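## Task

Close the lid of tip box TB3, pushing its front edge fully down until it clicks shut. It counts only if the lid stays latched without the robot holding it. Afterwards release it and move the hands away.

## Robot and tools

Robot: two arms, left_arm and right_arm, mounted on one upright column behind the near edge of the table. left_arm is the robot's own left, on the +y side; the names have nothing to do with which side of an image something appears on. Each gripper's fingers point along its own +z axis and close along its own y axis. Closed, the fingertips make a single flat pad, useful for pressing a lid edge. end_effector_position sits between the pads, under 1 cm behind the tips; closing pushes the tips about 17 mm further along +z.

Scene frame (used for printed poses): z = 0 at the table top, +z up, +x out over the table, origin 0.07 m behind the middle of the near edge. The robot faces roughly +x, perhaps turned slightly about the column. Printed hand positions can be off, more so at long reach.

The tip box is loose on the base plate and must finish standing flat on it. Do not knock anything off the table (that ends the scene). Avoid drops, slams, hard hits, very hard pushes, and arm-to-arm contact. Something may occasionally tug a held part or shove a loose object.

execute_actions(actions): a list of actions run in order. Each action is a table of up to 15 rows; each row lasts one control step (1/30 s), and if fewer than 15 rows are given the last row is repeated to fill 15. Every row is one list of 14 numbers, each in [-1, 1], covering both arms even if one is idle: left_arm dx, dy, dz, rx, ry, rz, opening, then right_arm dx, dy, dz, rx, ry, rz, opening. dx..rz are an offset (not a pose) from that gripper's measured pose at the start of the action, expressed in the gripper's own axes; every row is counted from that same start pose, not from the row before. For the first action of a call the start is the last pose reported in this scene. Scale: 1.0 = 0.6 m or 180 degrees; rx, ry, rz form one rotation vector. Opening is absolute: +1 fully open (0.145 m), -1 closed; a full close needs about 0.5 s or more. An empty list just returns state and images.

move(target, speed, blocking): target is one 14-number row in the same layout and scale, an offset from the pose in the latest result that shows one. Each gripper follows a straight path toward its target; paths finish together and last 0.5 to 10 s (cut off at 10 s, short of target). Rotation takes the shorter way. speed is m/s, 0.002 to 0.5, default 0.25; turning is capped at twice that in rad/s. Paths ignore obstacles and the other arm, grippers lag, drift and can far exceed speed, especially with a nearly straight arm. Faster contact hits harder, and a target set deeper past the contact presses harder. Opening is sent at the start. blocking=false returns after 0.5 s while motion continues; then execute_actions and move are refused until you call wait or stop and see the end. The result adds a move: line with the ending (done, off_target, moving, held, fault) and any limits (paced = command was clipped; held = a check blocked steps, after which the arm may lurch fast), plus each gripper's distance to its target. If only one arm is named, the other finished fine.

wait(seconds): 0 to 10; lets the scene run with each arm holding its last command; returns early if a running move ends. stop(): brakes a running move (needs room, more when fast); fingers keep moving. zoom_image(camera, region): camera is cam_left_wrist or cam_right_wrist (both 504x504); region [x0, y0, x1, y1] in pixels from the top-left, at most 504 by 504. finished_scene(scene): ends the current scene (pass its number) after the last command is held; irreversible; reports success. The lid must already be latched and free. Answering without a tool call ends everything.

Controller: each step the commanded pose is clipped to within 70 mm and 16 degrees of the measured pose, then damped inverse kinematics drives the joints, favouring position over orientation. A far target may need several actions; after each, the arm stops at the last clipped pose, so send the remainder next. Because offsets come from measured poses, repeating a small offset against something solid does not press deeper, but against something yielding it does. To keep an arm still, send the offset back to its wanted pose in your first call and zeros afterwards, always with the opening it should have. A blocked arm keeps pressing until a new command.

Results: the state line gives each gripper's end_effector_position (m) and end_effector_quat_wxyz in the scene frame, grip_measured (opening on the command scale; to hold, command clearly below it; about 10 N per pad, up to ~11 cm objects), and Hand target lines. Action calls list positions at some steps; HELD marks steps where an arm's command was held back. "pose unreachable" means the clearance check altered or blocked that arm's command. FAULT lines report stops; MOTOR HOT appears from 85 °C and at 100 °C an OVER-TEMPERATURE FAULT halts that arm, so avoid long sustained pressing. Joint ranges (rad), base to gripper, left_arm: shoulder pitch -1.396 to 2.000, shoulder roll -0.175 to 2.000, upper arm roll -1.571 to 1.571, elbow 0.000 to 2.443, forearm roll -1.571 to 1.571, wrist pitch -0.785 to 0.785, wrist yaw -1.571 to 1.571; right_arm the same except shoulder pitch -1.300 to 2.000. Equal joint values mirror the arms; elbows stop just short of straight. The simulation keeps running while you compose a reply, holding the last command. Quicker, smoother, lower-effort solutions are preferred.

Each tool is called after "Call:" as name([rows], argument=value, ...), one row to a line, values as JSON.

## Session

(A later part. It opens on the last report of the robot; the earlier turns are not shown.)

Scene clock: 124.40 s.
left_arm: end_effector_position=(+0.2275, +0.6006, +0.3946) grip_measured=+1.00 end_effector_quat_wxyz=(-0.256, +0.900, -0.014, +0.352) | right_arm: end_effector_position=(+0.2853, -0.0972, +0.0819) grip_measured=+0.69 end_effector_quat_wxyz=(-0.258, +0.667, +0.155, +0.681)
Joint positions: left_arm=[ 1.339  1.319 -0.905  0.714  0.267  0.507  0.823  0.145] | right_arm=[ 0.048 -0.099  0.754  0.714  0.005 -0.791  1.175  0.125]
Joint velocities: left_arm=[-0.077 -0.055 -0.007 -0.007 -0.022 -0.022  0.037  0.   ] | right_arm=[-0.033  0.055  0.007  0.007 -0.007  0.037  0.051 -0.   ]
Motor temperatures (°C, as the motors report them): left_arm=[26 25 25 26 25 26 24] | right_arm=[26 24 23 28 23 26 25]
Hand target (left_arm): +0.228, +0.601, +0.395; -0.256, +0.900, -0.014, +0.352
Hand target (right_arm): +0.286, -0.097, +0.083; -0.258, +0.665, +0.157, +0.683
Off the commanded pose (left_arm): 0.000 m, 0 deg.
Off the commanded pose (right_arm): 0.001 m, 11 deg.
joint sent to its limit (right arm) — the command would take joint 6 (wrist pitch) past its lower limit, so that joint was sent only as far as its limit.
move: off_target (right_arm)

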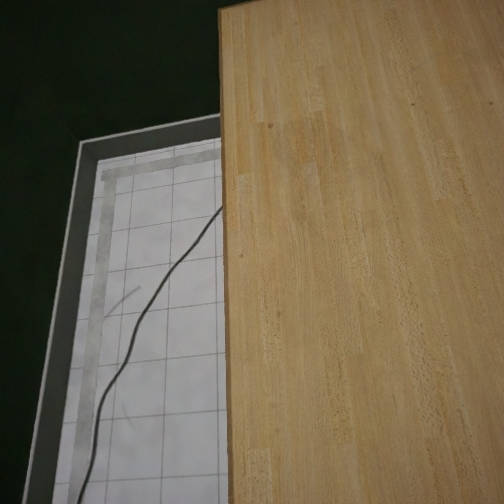

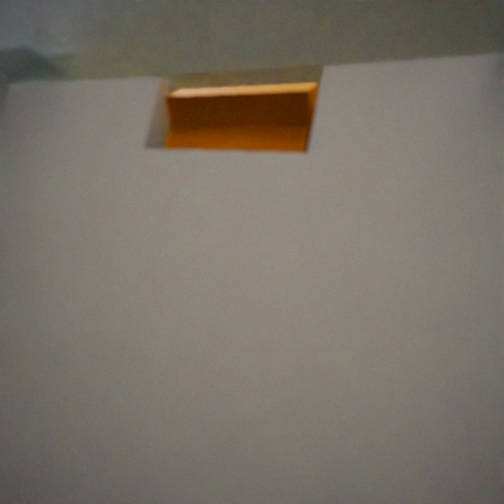

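Call:
move(target=[0,0,0,0,0,0,1,-0.022,0,-0.01,0,0,-0.04,0.2], speed=0.03)

Call:
move(target=[0,0,0,0,0,0,1,-0.03,0,0,0,0,0,0.62], speed=0.015)

Scene clock: 130.90 s.
left_arm: end_effector_position=(+0.2275, +0.6006, +0.3946) grip_measured=+1.00 end_effector_quat_wxyz=(-0.256, +0.900, -0.014, +0.352) | right_arm: end_effector_position=(+0.2795, -0.0963, +0.0691) grip_measured=+0.69 end_effector_quat_wxyz=(-0.226, +0.691, +0.195, +0.659)
Joint positions: left_arm=[ 1.339  1.319 -0.905  0.714  0.267  0.507  0.823  0.145] | right_arm=[-0.028 -0.047  0.541  0.76  -0.029 -0.796  0.952  0.125]
Joint velocities: left_arm=[-0.011  0.011 -0.002  0.007 -0.022  0.037  0.051  0.   ] | right_arm=[-0.011  0.011 -0.046 -0.002  0.066  0.022 -0.066  0.   ]
Motor temperatures (°C, as the motors report them): left_arm=[26 25 25 26 25 26 24] | right_arm=[26 24 23 28 23 26 25]
Hand target (left_arm): +0.228, +0.601, +0.395; -0.256, +0.900, -0.014, +0.352
Hand target (right_arm): +0.279, -0.098, +0.069; -0.222, +0.693, +0.192, +0.659
Off the commanded pose (left_arm): 0.000 m, 0 deg.
Off the commanded pose (right_arm): 0.002 m, 6 deg.
joint sent to its limit (right arm) — the command would take joint 6 (wrist pitch) past its lower limit, so that joint was sent only as far as its limit.
move: off_target (right_arm)

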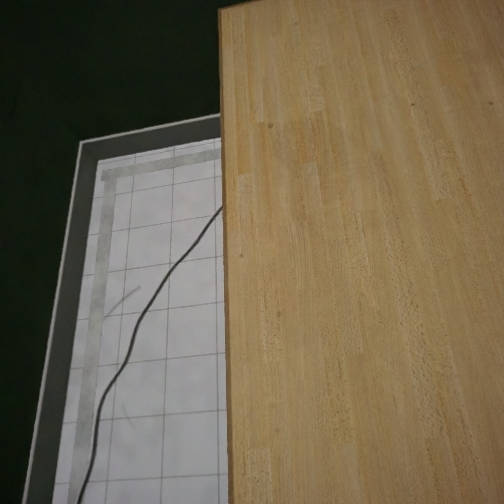

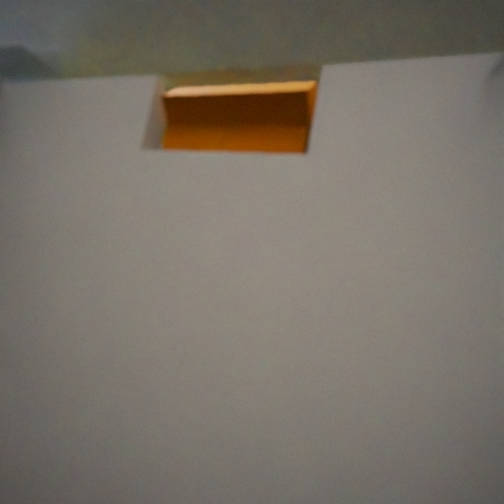

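Scene clock: 132.33 s.
left_arm: end_effector_position=(+0.2275, +0.6006, +0.3946) grip_measured=+1.00 end_effector_quat_wxyz=(-0.256, +0.900, -0.014, +0.352) | right_arm: end_effector_position=(+0.2816, -0.0964, +0.0555) grip_measured=+0.68 end_effector_quat_wxyz=(-0.227, +0.708, +0.192, +0.641)
Joint positions: left_arm=[ 1.339  1.319 -0.905  0.714  0.267  0.507  0.823  0.145] | right_arm=[-0.003 -0.002  0.46   0.672 -0.017 -0.796  0.878  0.124]
Joint velocities: left_arm=[-0.033  0.011 -0.002 -0.002 -0.007 -0.066  0.007 -0.   ] | right_arm=[ 0.055  0.011 -0.017  0.007  0.081 -0.007 -0.022 -0.   ]
Motor temperatures (°C, as the motors report them): left_arm=[26 25 25 26 25 26 24] | right_arm=[26 24 23 28 23 26 25]
Hand target (left_arm): +0.228, +0.601, +0.395; -0.256, +0.900, -0.014, +0.352
Hand target (right_arm): +0.278, -0.096, +0.052; -0.227, +0.713, +0.192, +0.635
Off the commanded pose (left_arm): 0.000 m, 0 deg.
Off the commanded pose (right_arm): 0.005 m, 3 deg.
joint sent to its limit (right arm) — the command would take joint 6 (wrist pitch) past its lower limit, so that joint was sent only as far as its limit.
move: off_target (right_arm)

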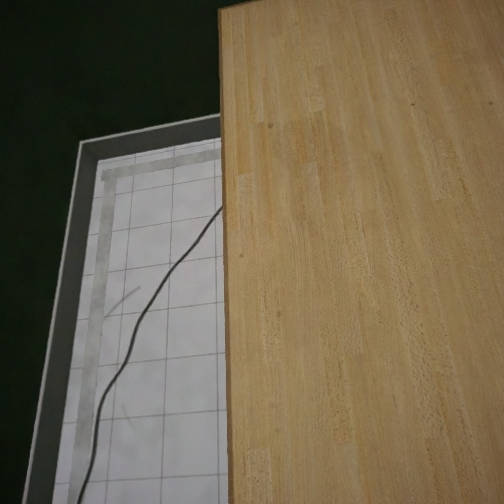

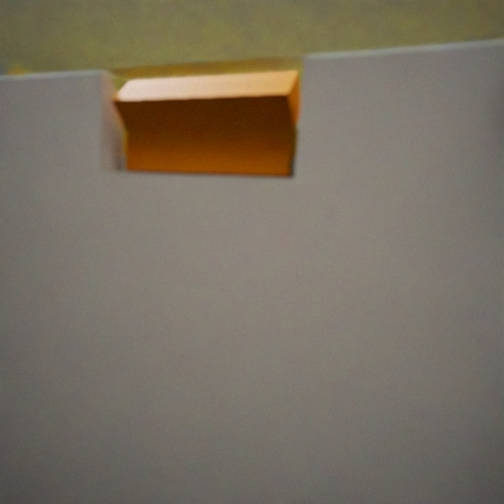

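Call:
move(target=[0,0,0,0,0,0,1,0.005,0,-0.02,0,0,0,0.72], speed=0.02)

Call:
move(target=[0.0,0,0,0,0,0,1,0.06,0,-0.13,0,-0.1,0,1], speed=0.12)

Scene clock: 135.33 s.
left_arm: end_effector_position=(+0.2275, +0.6006, +0.3946) grip_measured=+1.00 end_effector_quat_wxyz=(-0.256, +0.900, -0.014, +0.352) | right_arm: end_effector_position=(+0.2722, -0.1037, +0.0589) grip_measured=+0.72 end_effector_quat_wxyz=(-0.225, +0.708, +0.192, +0.641)
Joint positions: left_arm=[ 1.339  1.319 -0.905  0.714  0.267  0.507  0.823  0.145] | right_arm=[-0.06  -0.003  0.46   0.747  0.014 -0.774  0.898  0.127]
Joint velocities: left_arm=[-0.011 -0.011 -0.012 -0.012  0.022  0.022 -0.081 -0.   ] | right_arm=[ 0.033  0.011  0.007 -0.007  0.081 -0.037  0.007 -0.   ]
Motor temperatures (°C, as the motors report them): left_arm=[26 25 25 26 25 26 24] | right_arm=[26 24 23 28 23 26 25]
Hand target (left_arm): +0.228, +0.601, +0.395; -0.256, +0.900, -0.014, +0.352
Hand target (right_arm): +0.272, -0.103, +0.059; -0.227, +0.708, +0.192, +0.641
Off the commanded pose (left_arm): 0.000 m, 0 deg.
Off the commanded pose (right_arm): 0.001 m, 0 deg.
move: done

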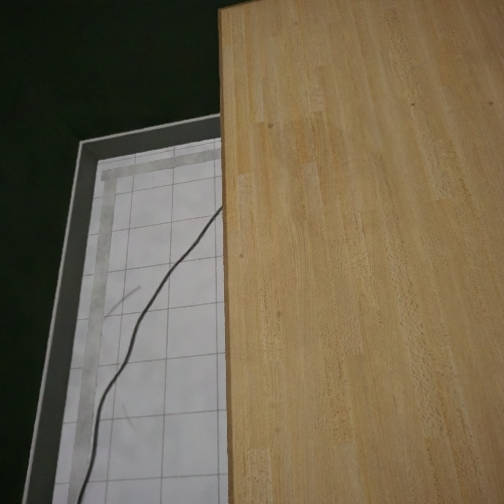

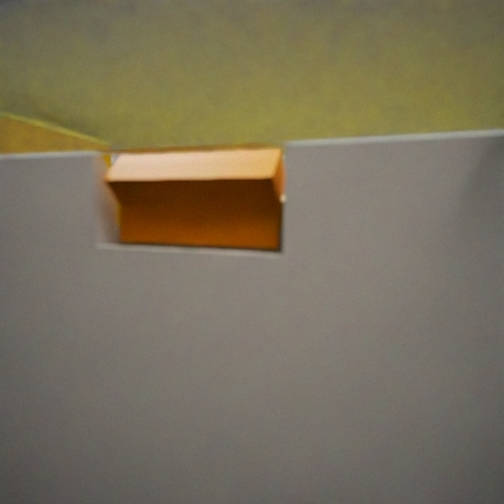

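Scene clock: 136.93 s.
left_arm: end_effector_position=(+0.2275, +0.6006, +0.3946) grip_measured=+1.00 end_effector_quat_wxyz=(-0.256, +0.900, -0.014, +0.352) | right_arm: end_effector_position=(+0.2113, -0.1458, +0.0999) grip_measured=+1.00 end_effector_quat_wxyz=(-0.195, +0.799, +0.225, +0.522)
Joint positions: left_arm=[ 1.339  1.319 -0.905  0.714  0.267  0.507  0.823  0.145] | right_arm=[-0.51  -0.019  0.475  1.527 -0.044 -0.205  0.89   0.145]
Joint velocities: left_arm=[-0.033 -0.055 -0.012  0.002  0.051  0.066  0.037  0.   ] | right_arm=[-0.121 -0.055  0.012 -0.012 -0.022 -0.081 -0.007  0.   ]
Motor temperatures (°C, as the motors report them): left_arm=[26 25 25 26 25 26 24] | right_arm=[26 24 23 28 23 26 25]
Hand target (left_arm): +0.228, +0.601, +0.395; -0.256, +0.900, -0.014, +0.352
Hand target (right_arm): +0.212, -0.145, +0.100; -0.196, +0.800, +0.224, +0.521
Off the commanded pose (left_arm): 0.000 m, 0 deg.
Off the commanded pose (right_arm): 0.003 m, 0 deg.
move: done

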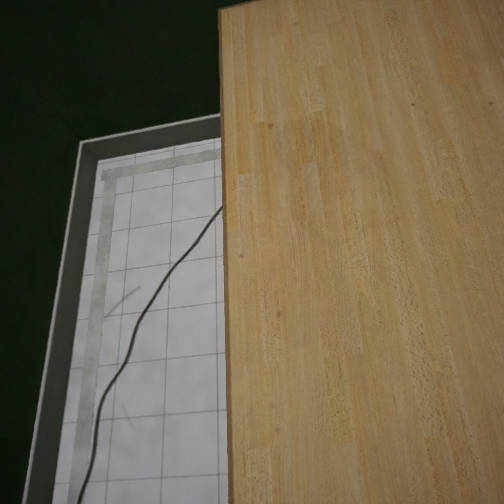

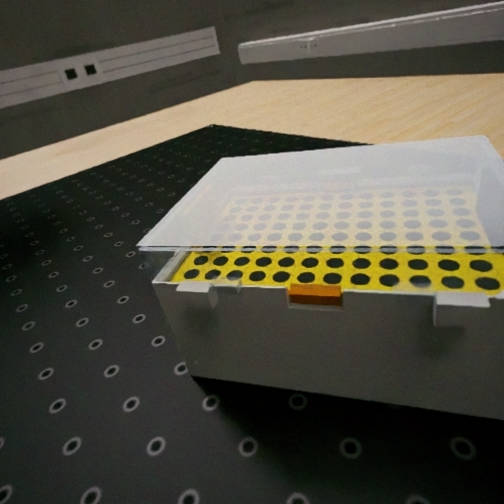

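Call:
move(target=[0.0,0,0,0,0,0,1,0.115,0.02,0.077,0,0,0,1], speed=0.12)

Call:
move(target=[0.0,0,0,0,0,0,1,-0.023,0,0.01,0,0,0,1], speed=0.05)

Call:
zoom_image(camera="cam_right_wrist", region=[100,200,400,400])

Scene clock: 149.57 s.
left_arm: end_effector_position=(+0.2275, +0.6006, +0.3946) grip_measured=+1.00 end_effector_quat_wxyz=(-0.256, +0.900, -0.014, +0.352) | right_arm: end_effector_position=(+0.2780, -0.1216, +0.1459) grip_measured=+1.00 end_effector_quat_wxyz=(-0.194, +0.798, +0.226, +0.524)
Joint positions: left_arm=[ 1.339  1.319 -0.905  0.714  0.267  0.507  0.823  0.145] | right_arm=[-0.317 -0.029  0.42   1.68  -0.142  0.116  0.864  0.145]
Joint velocities: left_arm=[ 0.011  0.033  0.007 -0.007  0.007 -0.007 -0.066  0.   ] | right_arm=[-0.121  0.033 -0.002 -0.002  0.022  0.022 -0.007 -0.   ]
Motor temperatures (°C, as the motors report them): left_arm=[26 25 25 26 25 26 24] | right_arm=[26 24 23 28 23 26 25]
Hand target (left_arm): +0.228, +0.601, +0.395; -0.256, +0.900, -0.014, +0.352
Hand target (right_arm): +0.278, -0.122, +0.145; -0.193, +0.800, +0.224, +0.522
Off the commanded pose (left_arm): 0.000 m, 0 deg.
Off the commanded pose (right_arm): 0.002 m, 0 deg.
move: done

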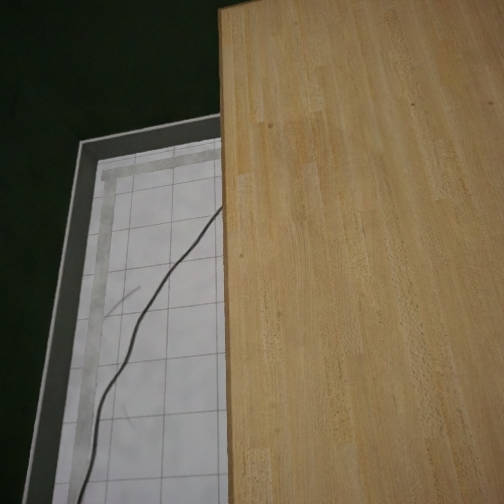

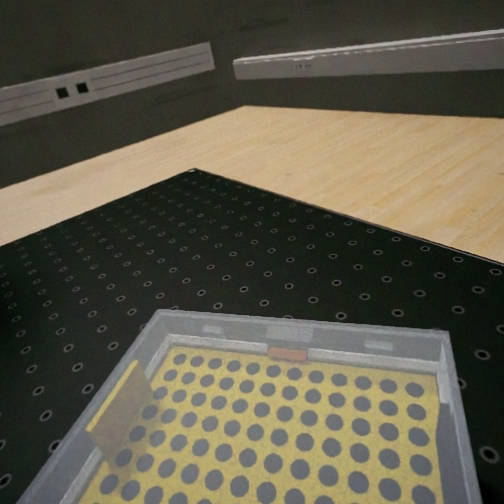

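Scene clock: 150.27 s.
left_arm: end_effector_position=(+0.2275, +0.6006, +0.3946) grip_measured=+1.00 end_effector_quat_wxyz=(-0.256, +0.900, -0.014, +0.352) | right_arm: end_effector_position=(+0.2773, -0.1203, +0.1319) grip_measured=+1.00 end_effector_quat_wxyz=(-0.196, +0.797, +0.227, +0.524)
Joint positions: left_arm=[ 1.339  1.319 -0.905  0.714  0.267  0.507  0.823  0.145] | right_arm=[-0.303 -0.033  0.42   1.605 -0.15   0.053  0.859  0.145]
Joint velocities: left_arm=[-0.011  0.033  0.002 -0.012  0.051 -0.037  0.007 -0.   ] | right_arm=[-0.011 -0.055  0.012 -0.022  0.037 -0.022 -0.022  0.   ]
Motor temperatures (°C, as the motors report them): left_arm=[26 25 25 26 25 26 24] | right_arm=[26 24 23 28 23 26 25]
Hand target (left_arm): +0.228, +0.601, +0.395; -0.256, +0.900, -0.014, +0.352
Hand target (right_arm): +0.278, -0.120, +0.131; -0.194, +0.798, +0.226, +0.524
Off the commanded pose (left_arm): 0.000 m, 0 deg.
Off the commanded pose (right_arm): 0.001 m, 0 deg.
move: done

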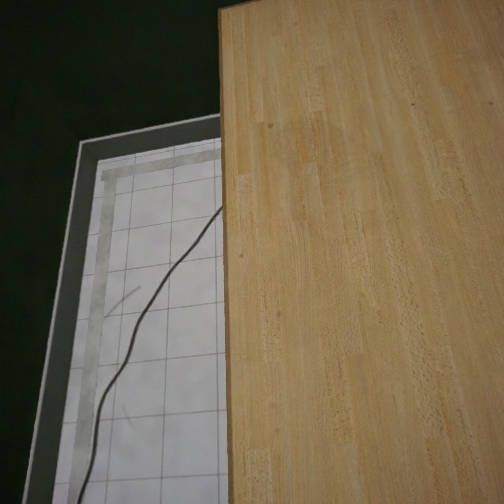

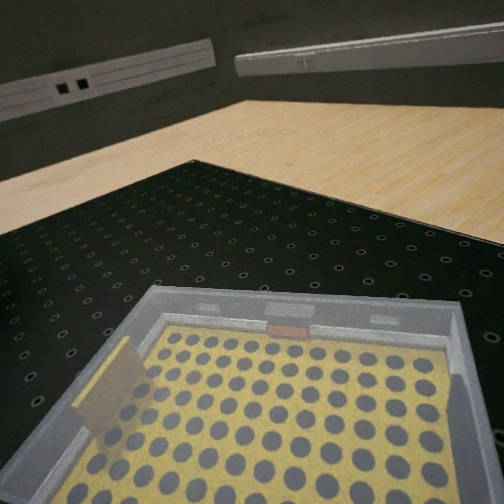

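Region (100, 200, 400, 400) of cam_right_wrist's 504x504 image, scaled by 1.680, with more detail than that image has.

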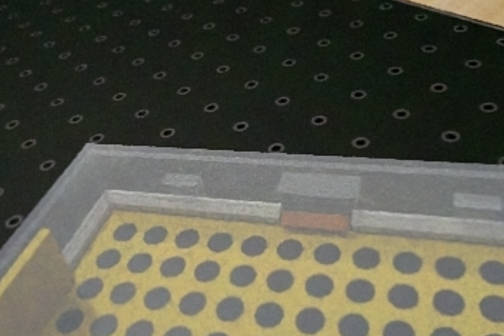

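Call:
move(target=[0.0,0,0,0,0,0,1,0.052,-0.02,0.093,0,-0.23,0,-0.5], speed=0.15)

Scene clock: 163.33 s.
left_arm: end_effector_position=(+0.2275, +0.6006, +0.3946) grip_measured=+1.00 end_effector_quat_wxyz=(-0.256, +0.900, -0.014, +0.352) | right_arm: end_effector_position=(+0.3254, -0.0803, +0.1415) grip_measured=-0.50 end_effector_quat_wxyz=(-0.120, +0.915, +0.314, +0.223)
Joint positions: left_arm=[ 1.339  1.319 -0.905  0.714  0.267  0.507  0.823  0.145] | right_arm=[ 0.223 -0.159  0.309  1.582 -1.251  0.772  1.398  0.038]
Joint velocities: left_arm=[-0.077 -0.077 -0.002 -0.007 -0.066  0.081  0.037 -0.   ] | right_arm=[-0.033 -0.055 -0.007 -0.007 -0.022 -0.051  0.037  0.   ]
Motor temperatures (°C, as the motors report them): left_arm=[26 25 25 26 25 26 24] | right_arm=[26 24 23 28 23 26 25]
Hand target (left_arm): +0.228, +0.601, +0.395; -0.256, +0.900, -0.014, +0.352
Hand target (right_arm): +0.324, -0.080, +0.141; -0.123, +0.915, +0.314, +0.220
Off the commanded pose (left_arm): 0.000 m, 0 deg.
Off the commanded pose (right_arm): 0.006 m, 5 deg.
joint sent to its limit (right arm) — the command would take joint 2 (shoulder roll) past its lower limit and joint 6 (wrist pitch) past its upper limit, so those joints were sent only as far as their limits.
move: off_target (right_arm)

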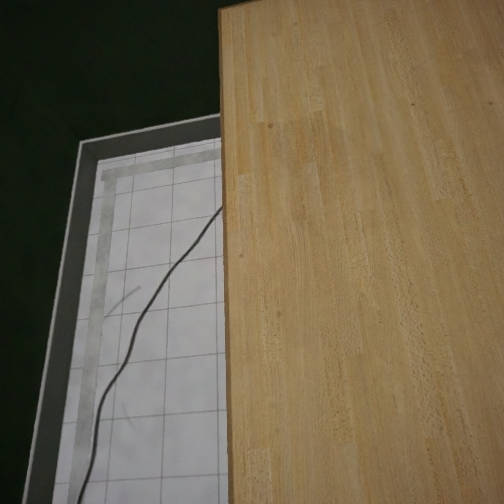

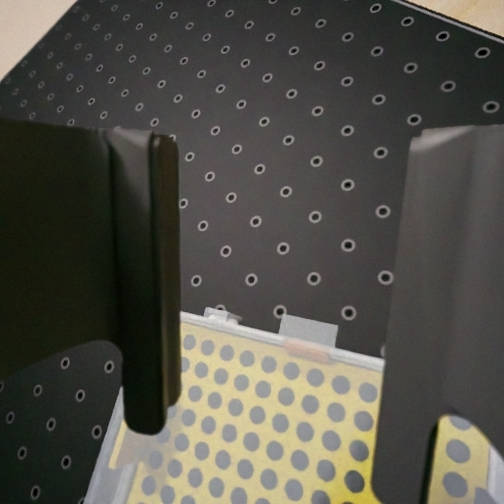

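Call:
move(target=[0.0,0,0,0,0,0,1,-0.008,0.01,0.048,0,0,0,-0.5], speed=0.05)

Call:
move(target=[0.0,0,0,0,0,0,1,-0.03,-0.003,0.033,0,0,0,-0.5], speed=0.02)

Scene clock: 167.87 s.
left_arm: end_effector_position=(+0.2275, +0.6006, +0.3946) grip_measured=+1.00 end_effector_quat_wxyz=(-0.256, +0.900, -0.014, +0.352) | right_arm: end_effector_position=(+0.3349, -0.0764, +0.1142) grip_measured=-0.50 end_effector_quat_wxyz=(-0.122, +0.915, +0.315, +0.223)
Joint positions: left_arm=[ 1.339  1.319 -0.905  0.714  0.267  0.507  0.823  0.145] | right_arm=[ 0.253 -0.159  0.332  1.419 -1.152  0.707  1.24   0.038]
Joint velocities: left_arm=[ 0.077 -0.011 -0.012 -0.007  0.066 -0.051  0.037 -0.   ] | right_arm=[-0.099 -0.011 -0.007 -0.007 -0.037  0.022 -0.007  0.   ]
Motor temperatures (°C, as the motors report them): left_arm=[26 25 25 26 25 26 24] | right_arm=[26 24 23 28 23 26 25]
Hand target (left_arm): +0.228, +0.601, +0.395; -0.256, +0.900, -0.014, +0.352
Hand target (right_arm): +0.336, -0.077, +0.114; -0.120, +0.915, +0.314, +0.224
Off the commanded pose (left_arm): 0.000 m, 0 deg.
Off the commanded pose (right_arm): 0.001 m, 0 deg.
move: done

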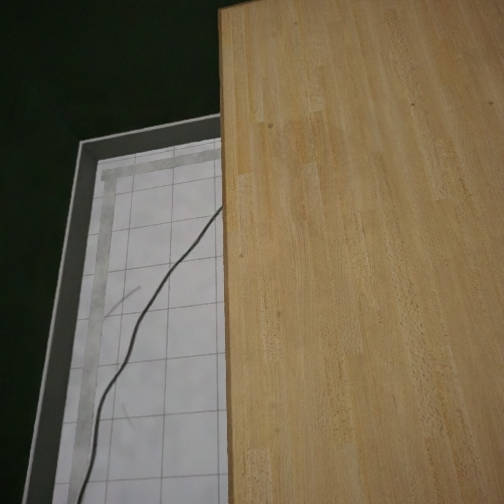

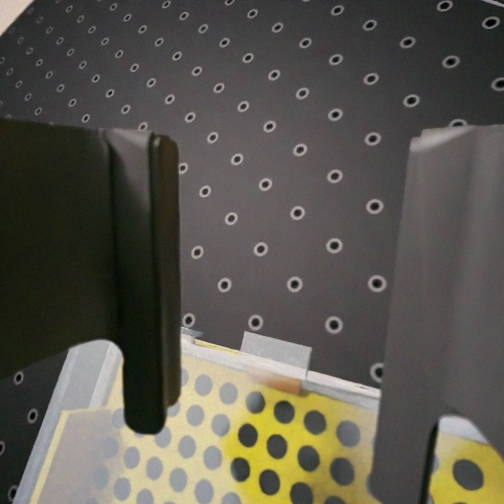

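Scene clock: 169.43 s.
left_arm: end_effector_position=(+0.2275, +0.6006, +0.3946) grip_measured=+1.00 end_effector_quat_wxyz=(-0.256, +0.900, -0.014, +0.352) | right_arm: end_effector_position=(+0.3375, -0.0716, +0.1023) grip_measured=-0.50 end_effector_quat_wxyz=(-0.128, +0.905, +0.321, +0.248)
Joint positions: left_arm=[ 1.339  1.319 -0.905  0.714  0.267  0.507  0.823  0.145] | right_arm=[ 0.235 -0.155  0.334  1.364 -1.045  0.63   1.133  0.038]
Joint velocities: left_arm=[ 0.011  0.055 -0.002 -0.002  0.007 -0.007 -0.022 -0.   ] | right_arm=[-0.077  0.011 -0.017 -0.012  0.007 -0.022 -0.066 -0.   ]
Motor temperatures (°C, as the motors report them): left_arm=[26 25 25 26 25 26 24] | right_arm=[26 24 23 28 23 26 25]
Hand target (left_arm): +0.228, +0.601, +0.395; -0.256, +0.900, -0.014, +0.352
Hand target (right_arm): +0.327, -0.077, +0.089; -0.122, +0.914, +0.315, +0.224
Off the commanded pose (left_arm): 0.000 m, 0 deg.
Off the commanded pose (right_arm): 0.018 m, 3 deg.
move: off_target (right_arm)

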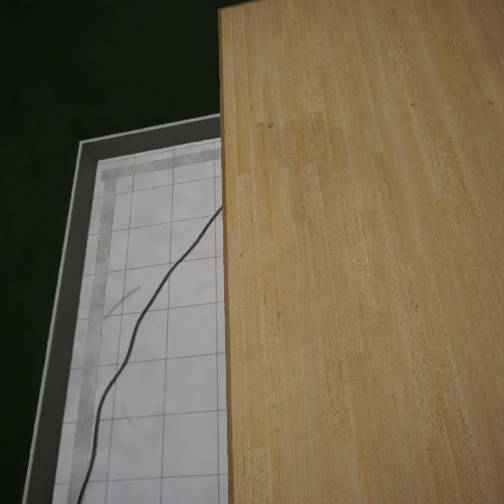

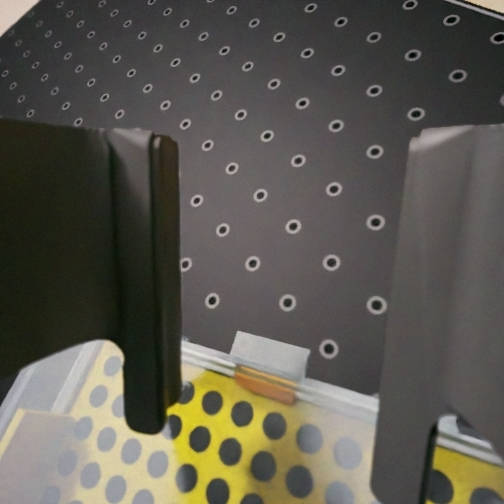

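Call:
move(target=[0.0,0,0,0,0,0,1,-0.036,0,0.026,0,-0.025,0,-0.5], speed=0.02)

Call:
move(target=[0.0,0,0,0,0,0,1,0.012,0,-0.045,0,0,0,-0.5], speed=0.04)

Call:
move(target=[0.0,0,0,0,0,0,1,0.0,0,-0.13,0,0.2,0,1], speed=0.15)

Scene clock: 175.47 s.
left_arm: end_effector_position=(+0.2275, +0.6006, +0.3946) grip_measured=+1.00 end_effector_quat_wxyz=(-0.256, +0.900, -0.014, +0.352) | right_arm: end_effector_position=(+0.3443, -0.0661, +0.1007) grip_measured=-0.50 end_effector_quat_wxyz=(-0.127, +0.896, +0.340, +0.255)
Joint positions: left_arm=[ 1.339  1.319 -0.905  0.714  0.267  0.507  0.823  0.145] | right_arm=[ 0.248 -0.103  0.258  1.316 -0.955  0.631  1.079  0.038]
Joint velocities: left_arm=[ 0.011 -0.011  0.012  0.002 -0.022  0.007  0.051  0.   ] | right_arm=[ 0.033  0.033 -0.037 -0.017  0.022  0.066 -0.051 -0.   ]
Motor temperatures (°C, as the motors report them): left_arm=[26 25 25 26 25 26 24] | right_arm=[26 24 23 28 23 26 25]
Hand target (left_arm): +0.228, +0.601, +0.395; -0.256, +0.900, -0.014, +0.352
Hand target (right_arm): +0.327, -0.077, +0.079; -0.115, +0.914, +0.326, +0.212
Off the commanded pose (left_arm): 0.000 m, 0 deg.
Off the commanded pose (right_arm): 0.030 m, 6 deg.
move: off_target (right_arm)

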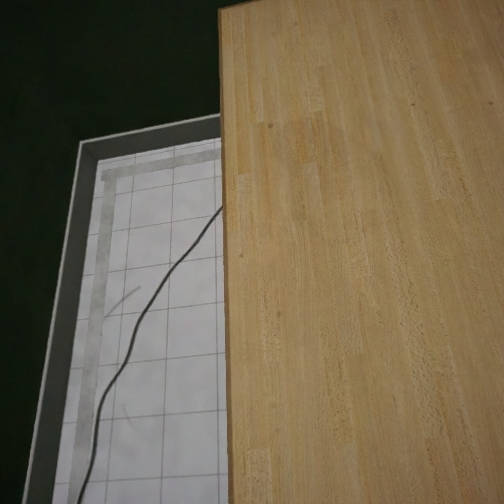

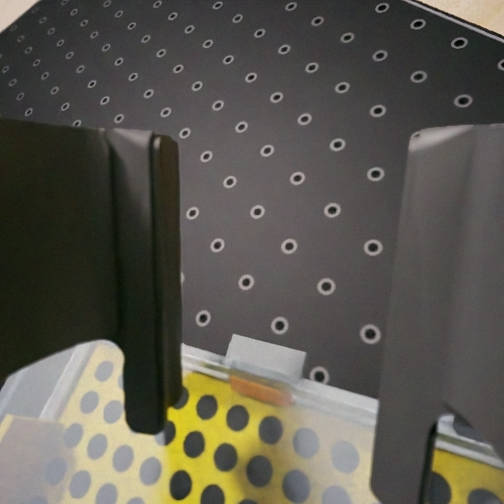

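Scene clock: 176.40 s.
left_arm: end_effector_position=(+0.2275, +0.6006, +0.3946) grip_measured=+1.00 end_effector_quat_wxyz=(-0.256, +0.900, -0.014, +0.352) | right_arm: end_effector_position=(+0.3405, -0.0732, +0.1282) grip_measured=-0.50 end_effector_quat_wxyz=(-0.125, +0.896, +0.339, +0.258)
Joint positions: left_arm=[ 1.339  1.319 -0.905  0.714  0.267  0.507  0.823  0.145] | right_arm=[ 0.221 -0.067  0.221  1.466 -0.979  0.726  1.191  0.038]
Joint velocities: left_arm=[-0.011  0.033  0.002  0.007  0.007  0.081 -0.095  0.   ] | right_arm=[-0.011  0.033 -0.007 -0.007 -0.007 -0.007  0.022  0.   ]
Motor temperatures (°C, as the motors report them): left_arm=[26 25 25 26 25 26 24] | right_arm=[26 24 23 28 23 26 25]
Hand target (left_arm): +0.228, +0.601, +0.395; -0.256, +0.900, -0.014, +0.352
Hand target (right_arm): +0.339, -0.073, +0.127; -0.126, +0.897, +0.340, +0.254
Off the commanded pose (left_arm): 0.000 m, 0 deg.
Off the commanded pose (right_arm): 0.002 m, 0 deg.
move: done

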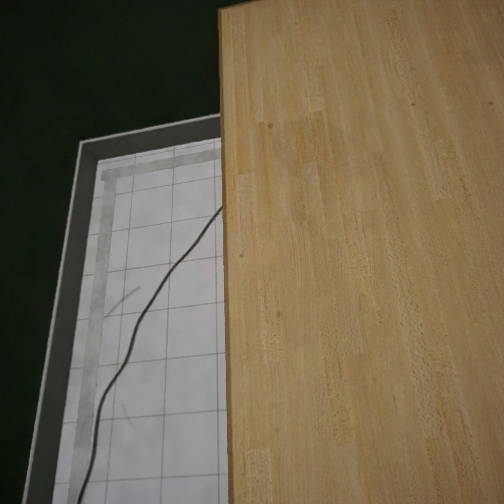

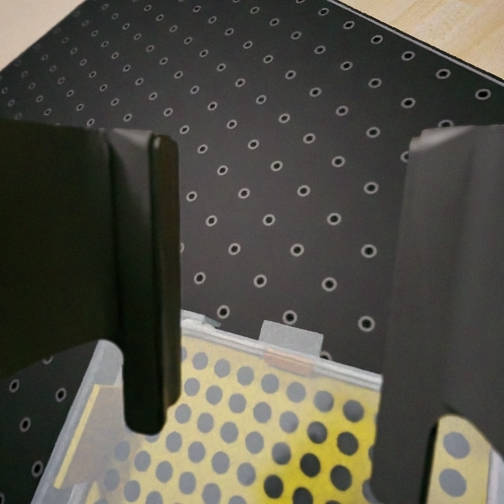

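Scene clock: 178.80 s.
left_arm: end_effector_position=(+0.2275, +0.6006, +0.3946) grip_measured=+1.00 end_effector_quat_wxyz=(-0.256, +0.900, -0.014, +0.352) | right_arm: end_effector_position=(+0.3112, -0.1020, +0.1929) grip_measured=+1.00 end_effector_quat_wxyz=(-0.223, +0.772, +0.284, +0.523)
Joint positions: left_arm=[ 1.339  1.319 -0.905  0.714  0.267  0.507  0.823  0.145] | right_arm=[-0.051 -0.159  0.574  1.747 -0.425  0.229  1.21   0.145]
Joint velocities: left_arm=[-0.033  0.011  0.007  0.002  0.022 -0.066 -0.095  0.   ] | right_arm=[-0.033  0.011  0.017 -0.012 -0.037 -0.066  0.007 -0.   ]
Motor temperatures (°C, as the motors report them): left_arm=[26 25 25 26 25 26 24] | right_arm=[26 24 23 28 23 26 25]
Hand target (left_arm): +0.228, +0.601, +0.395; -0.256, +0.900, -0.014, +0.352
Hand target (right_arm): +0.310, -0.102, +0.193; -0.223, +0.771, +0.286, +0.523
Off the commanded pose (left_arm): 0.000 m, 0 deg.
Off the commanded pose (right_arm): 0.002 m, 0 deg.
move: done

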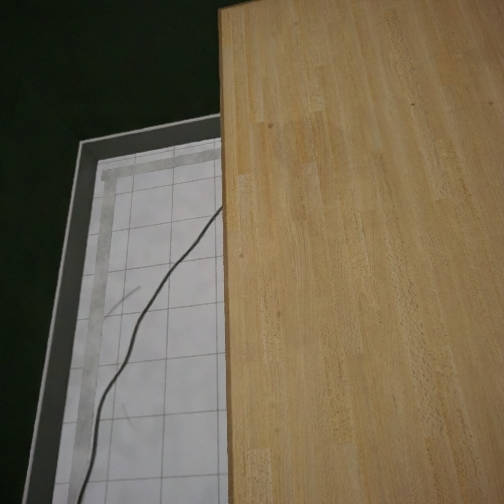

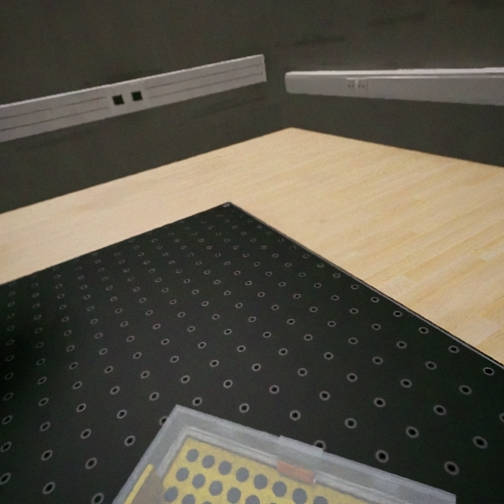

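Call:
move(target=[0.0,0,0,0,0,0,1,-0.195,0.19,-0.103,0.286,-0.055,-0.095,1], speed=0.2)

Scene clock: 187.57 s.
left_arm: end_effector_position=(+0.2275, +0.6006, +0.3946) grip_measured=+1.00 end_effector_quat_wxyz=(-0.256, +0.900, -0.014, +0.352) | right_arm: end_effector_position=(+0.3039, -0.2564, +0.0999) grip_measured=+1.00 end_effector_quat_wxyz=(-0.288, +0.678, +0.606, +0.300)
Joint positions: left_arm=[ 1.339  1.319 -0.905  0.714  0.267  0.507  0.823  0.145] | right_arm=[ 0.735  0.681 -0.893  0.027  0.559 -0.792  1.532  0.145]
Joint velocities: left_arm=[-0.011 -0.033 -0.012  0.007 -0.051 -0.007  0.037 -0.   ] | right_arm=[-0.055 -0.077  0.027 -0.017  0.051  0.007  0.022 -0.   ]
Motor temperatures (°C, as the motors report them): left_arm=[26 25 25 26 25 26 24] | right_arm=[26 24 23 28 23 26 25]
Hand target (left_arm): +0.228, +0.601, +0.395; -0.256, +0.900, -0.014, +0.352
Hand target (right_arm): +0.304, -0.257, +0.100; -0.285, +0.678, +0.607, +0.300
Off the commanded pose (left_arm): 0.000 m, 0 deg.
Off the commanded pose (right_arm): 0.010 m, 19 deg; orientation clipped at the last step of the last action.
elbow stopped short (right arm): the move would have taken joint 4 (elbow) straighter than the controller allows; a more bent joint 4 avoids this.
joint sent to its limit (right arm) — the command would take joint 6 (wrist pitch) past its lower limit, so that joint was sent only as far as its limit.
move: off_target (right_arm); limits=paced

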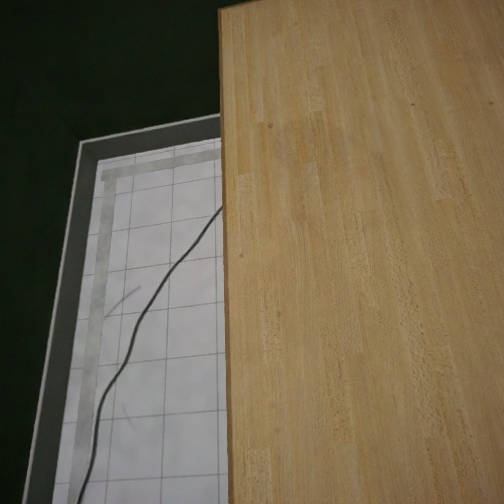

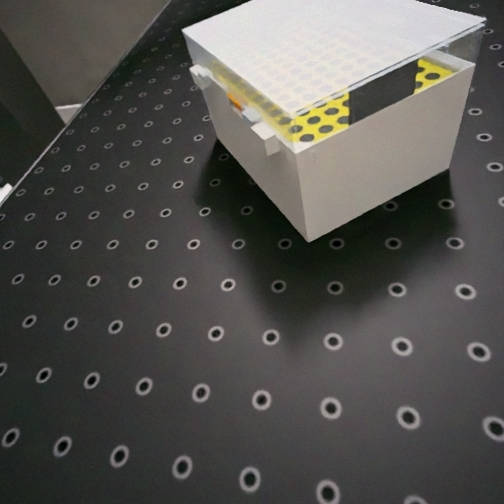

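Call:
zoom_image(camera="cam_right_wrist", region=[270,0,504,170])

Region (270, 0, 504, 170) of cam_right_wrist's 504x504 image, scaled by 2.154, with more detail than that image has; it fills the top 366 rows of this view, and the rest is white.

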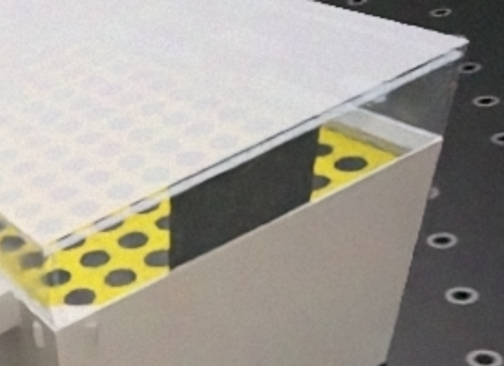

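Call:
finished_scene(scene=2)

The scene is finished: the task was done.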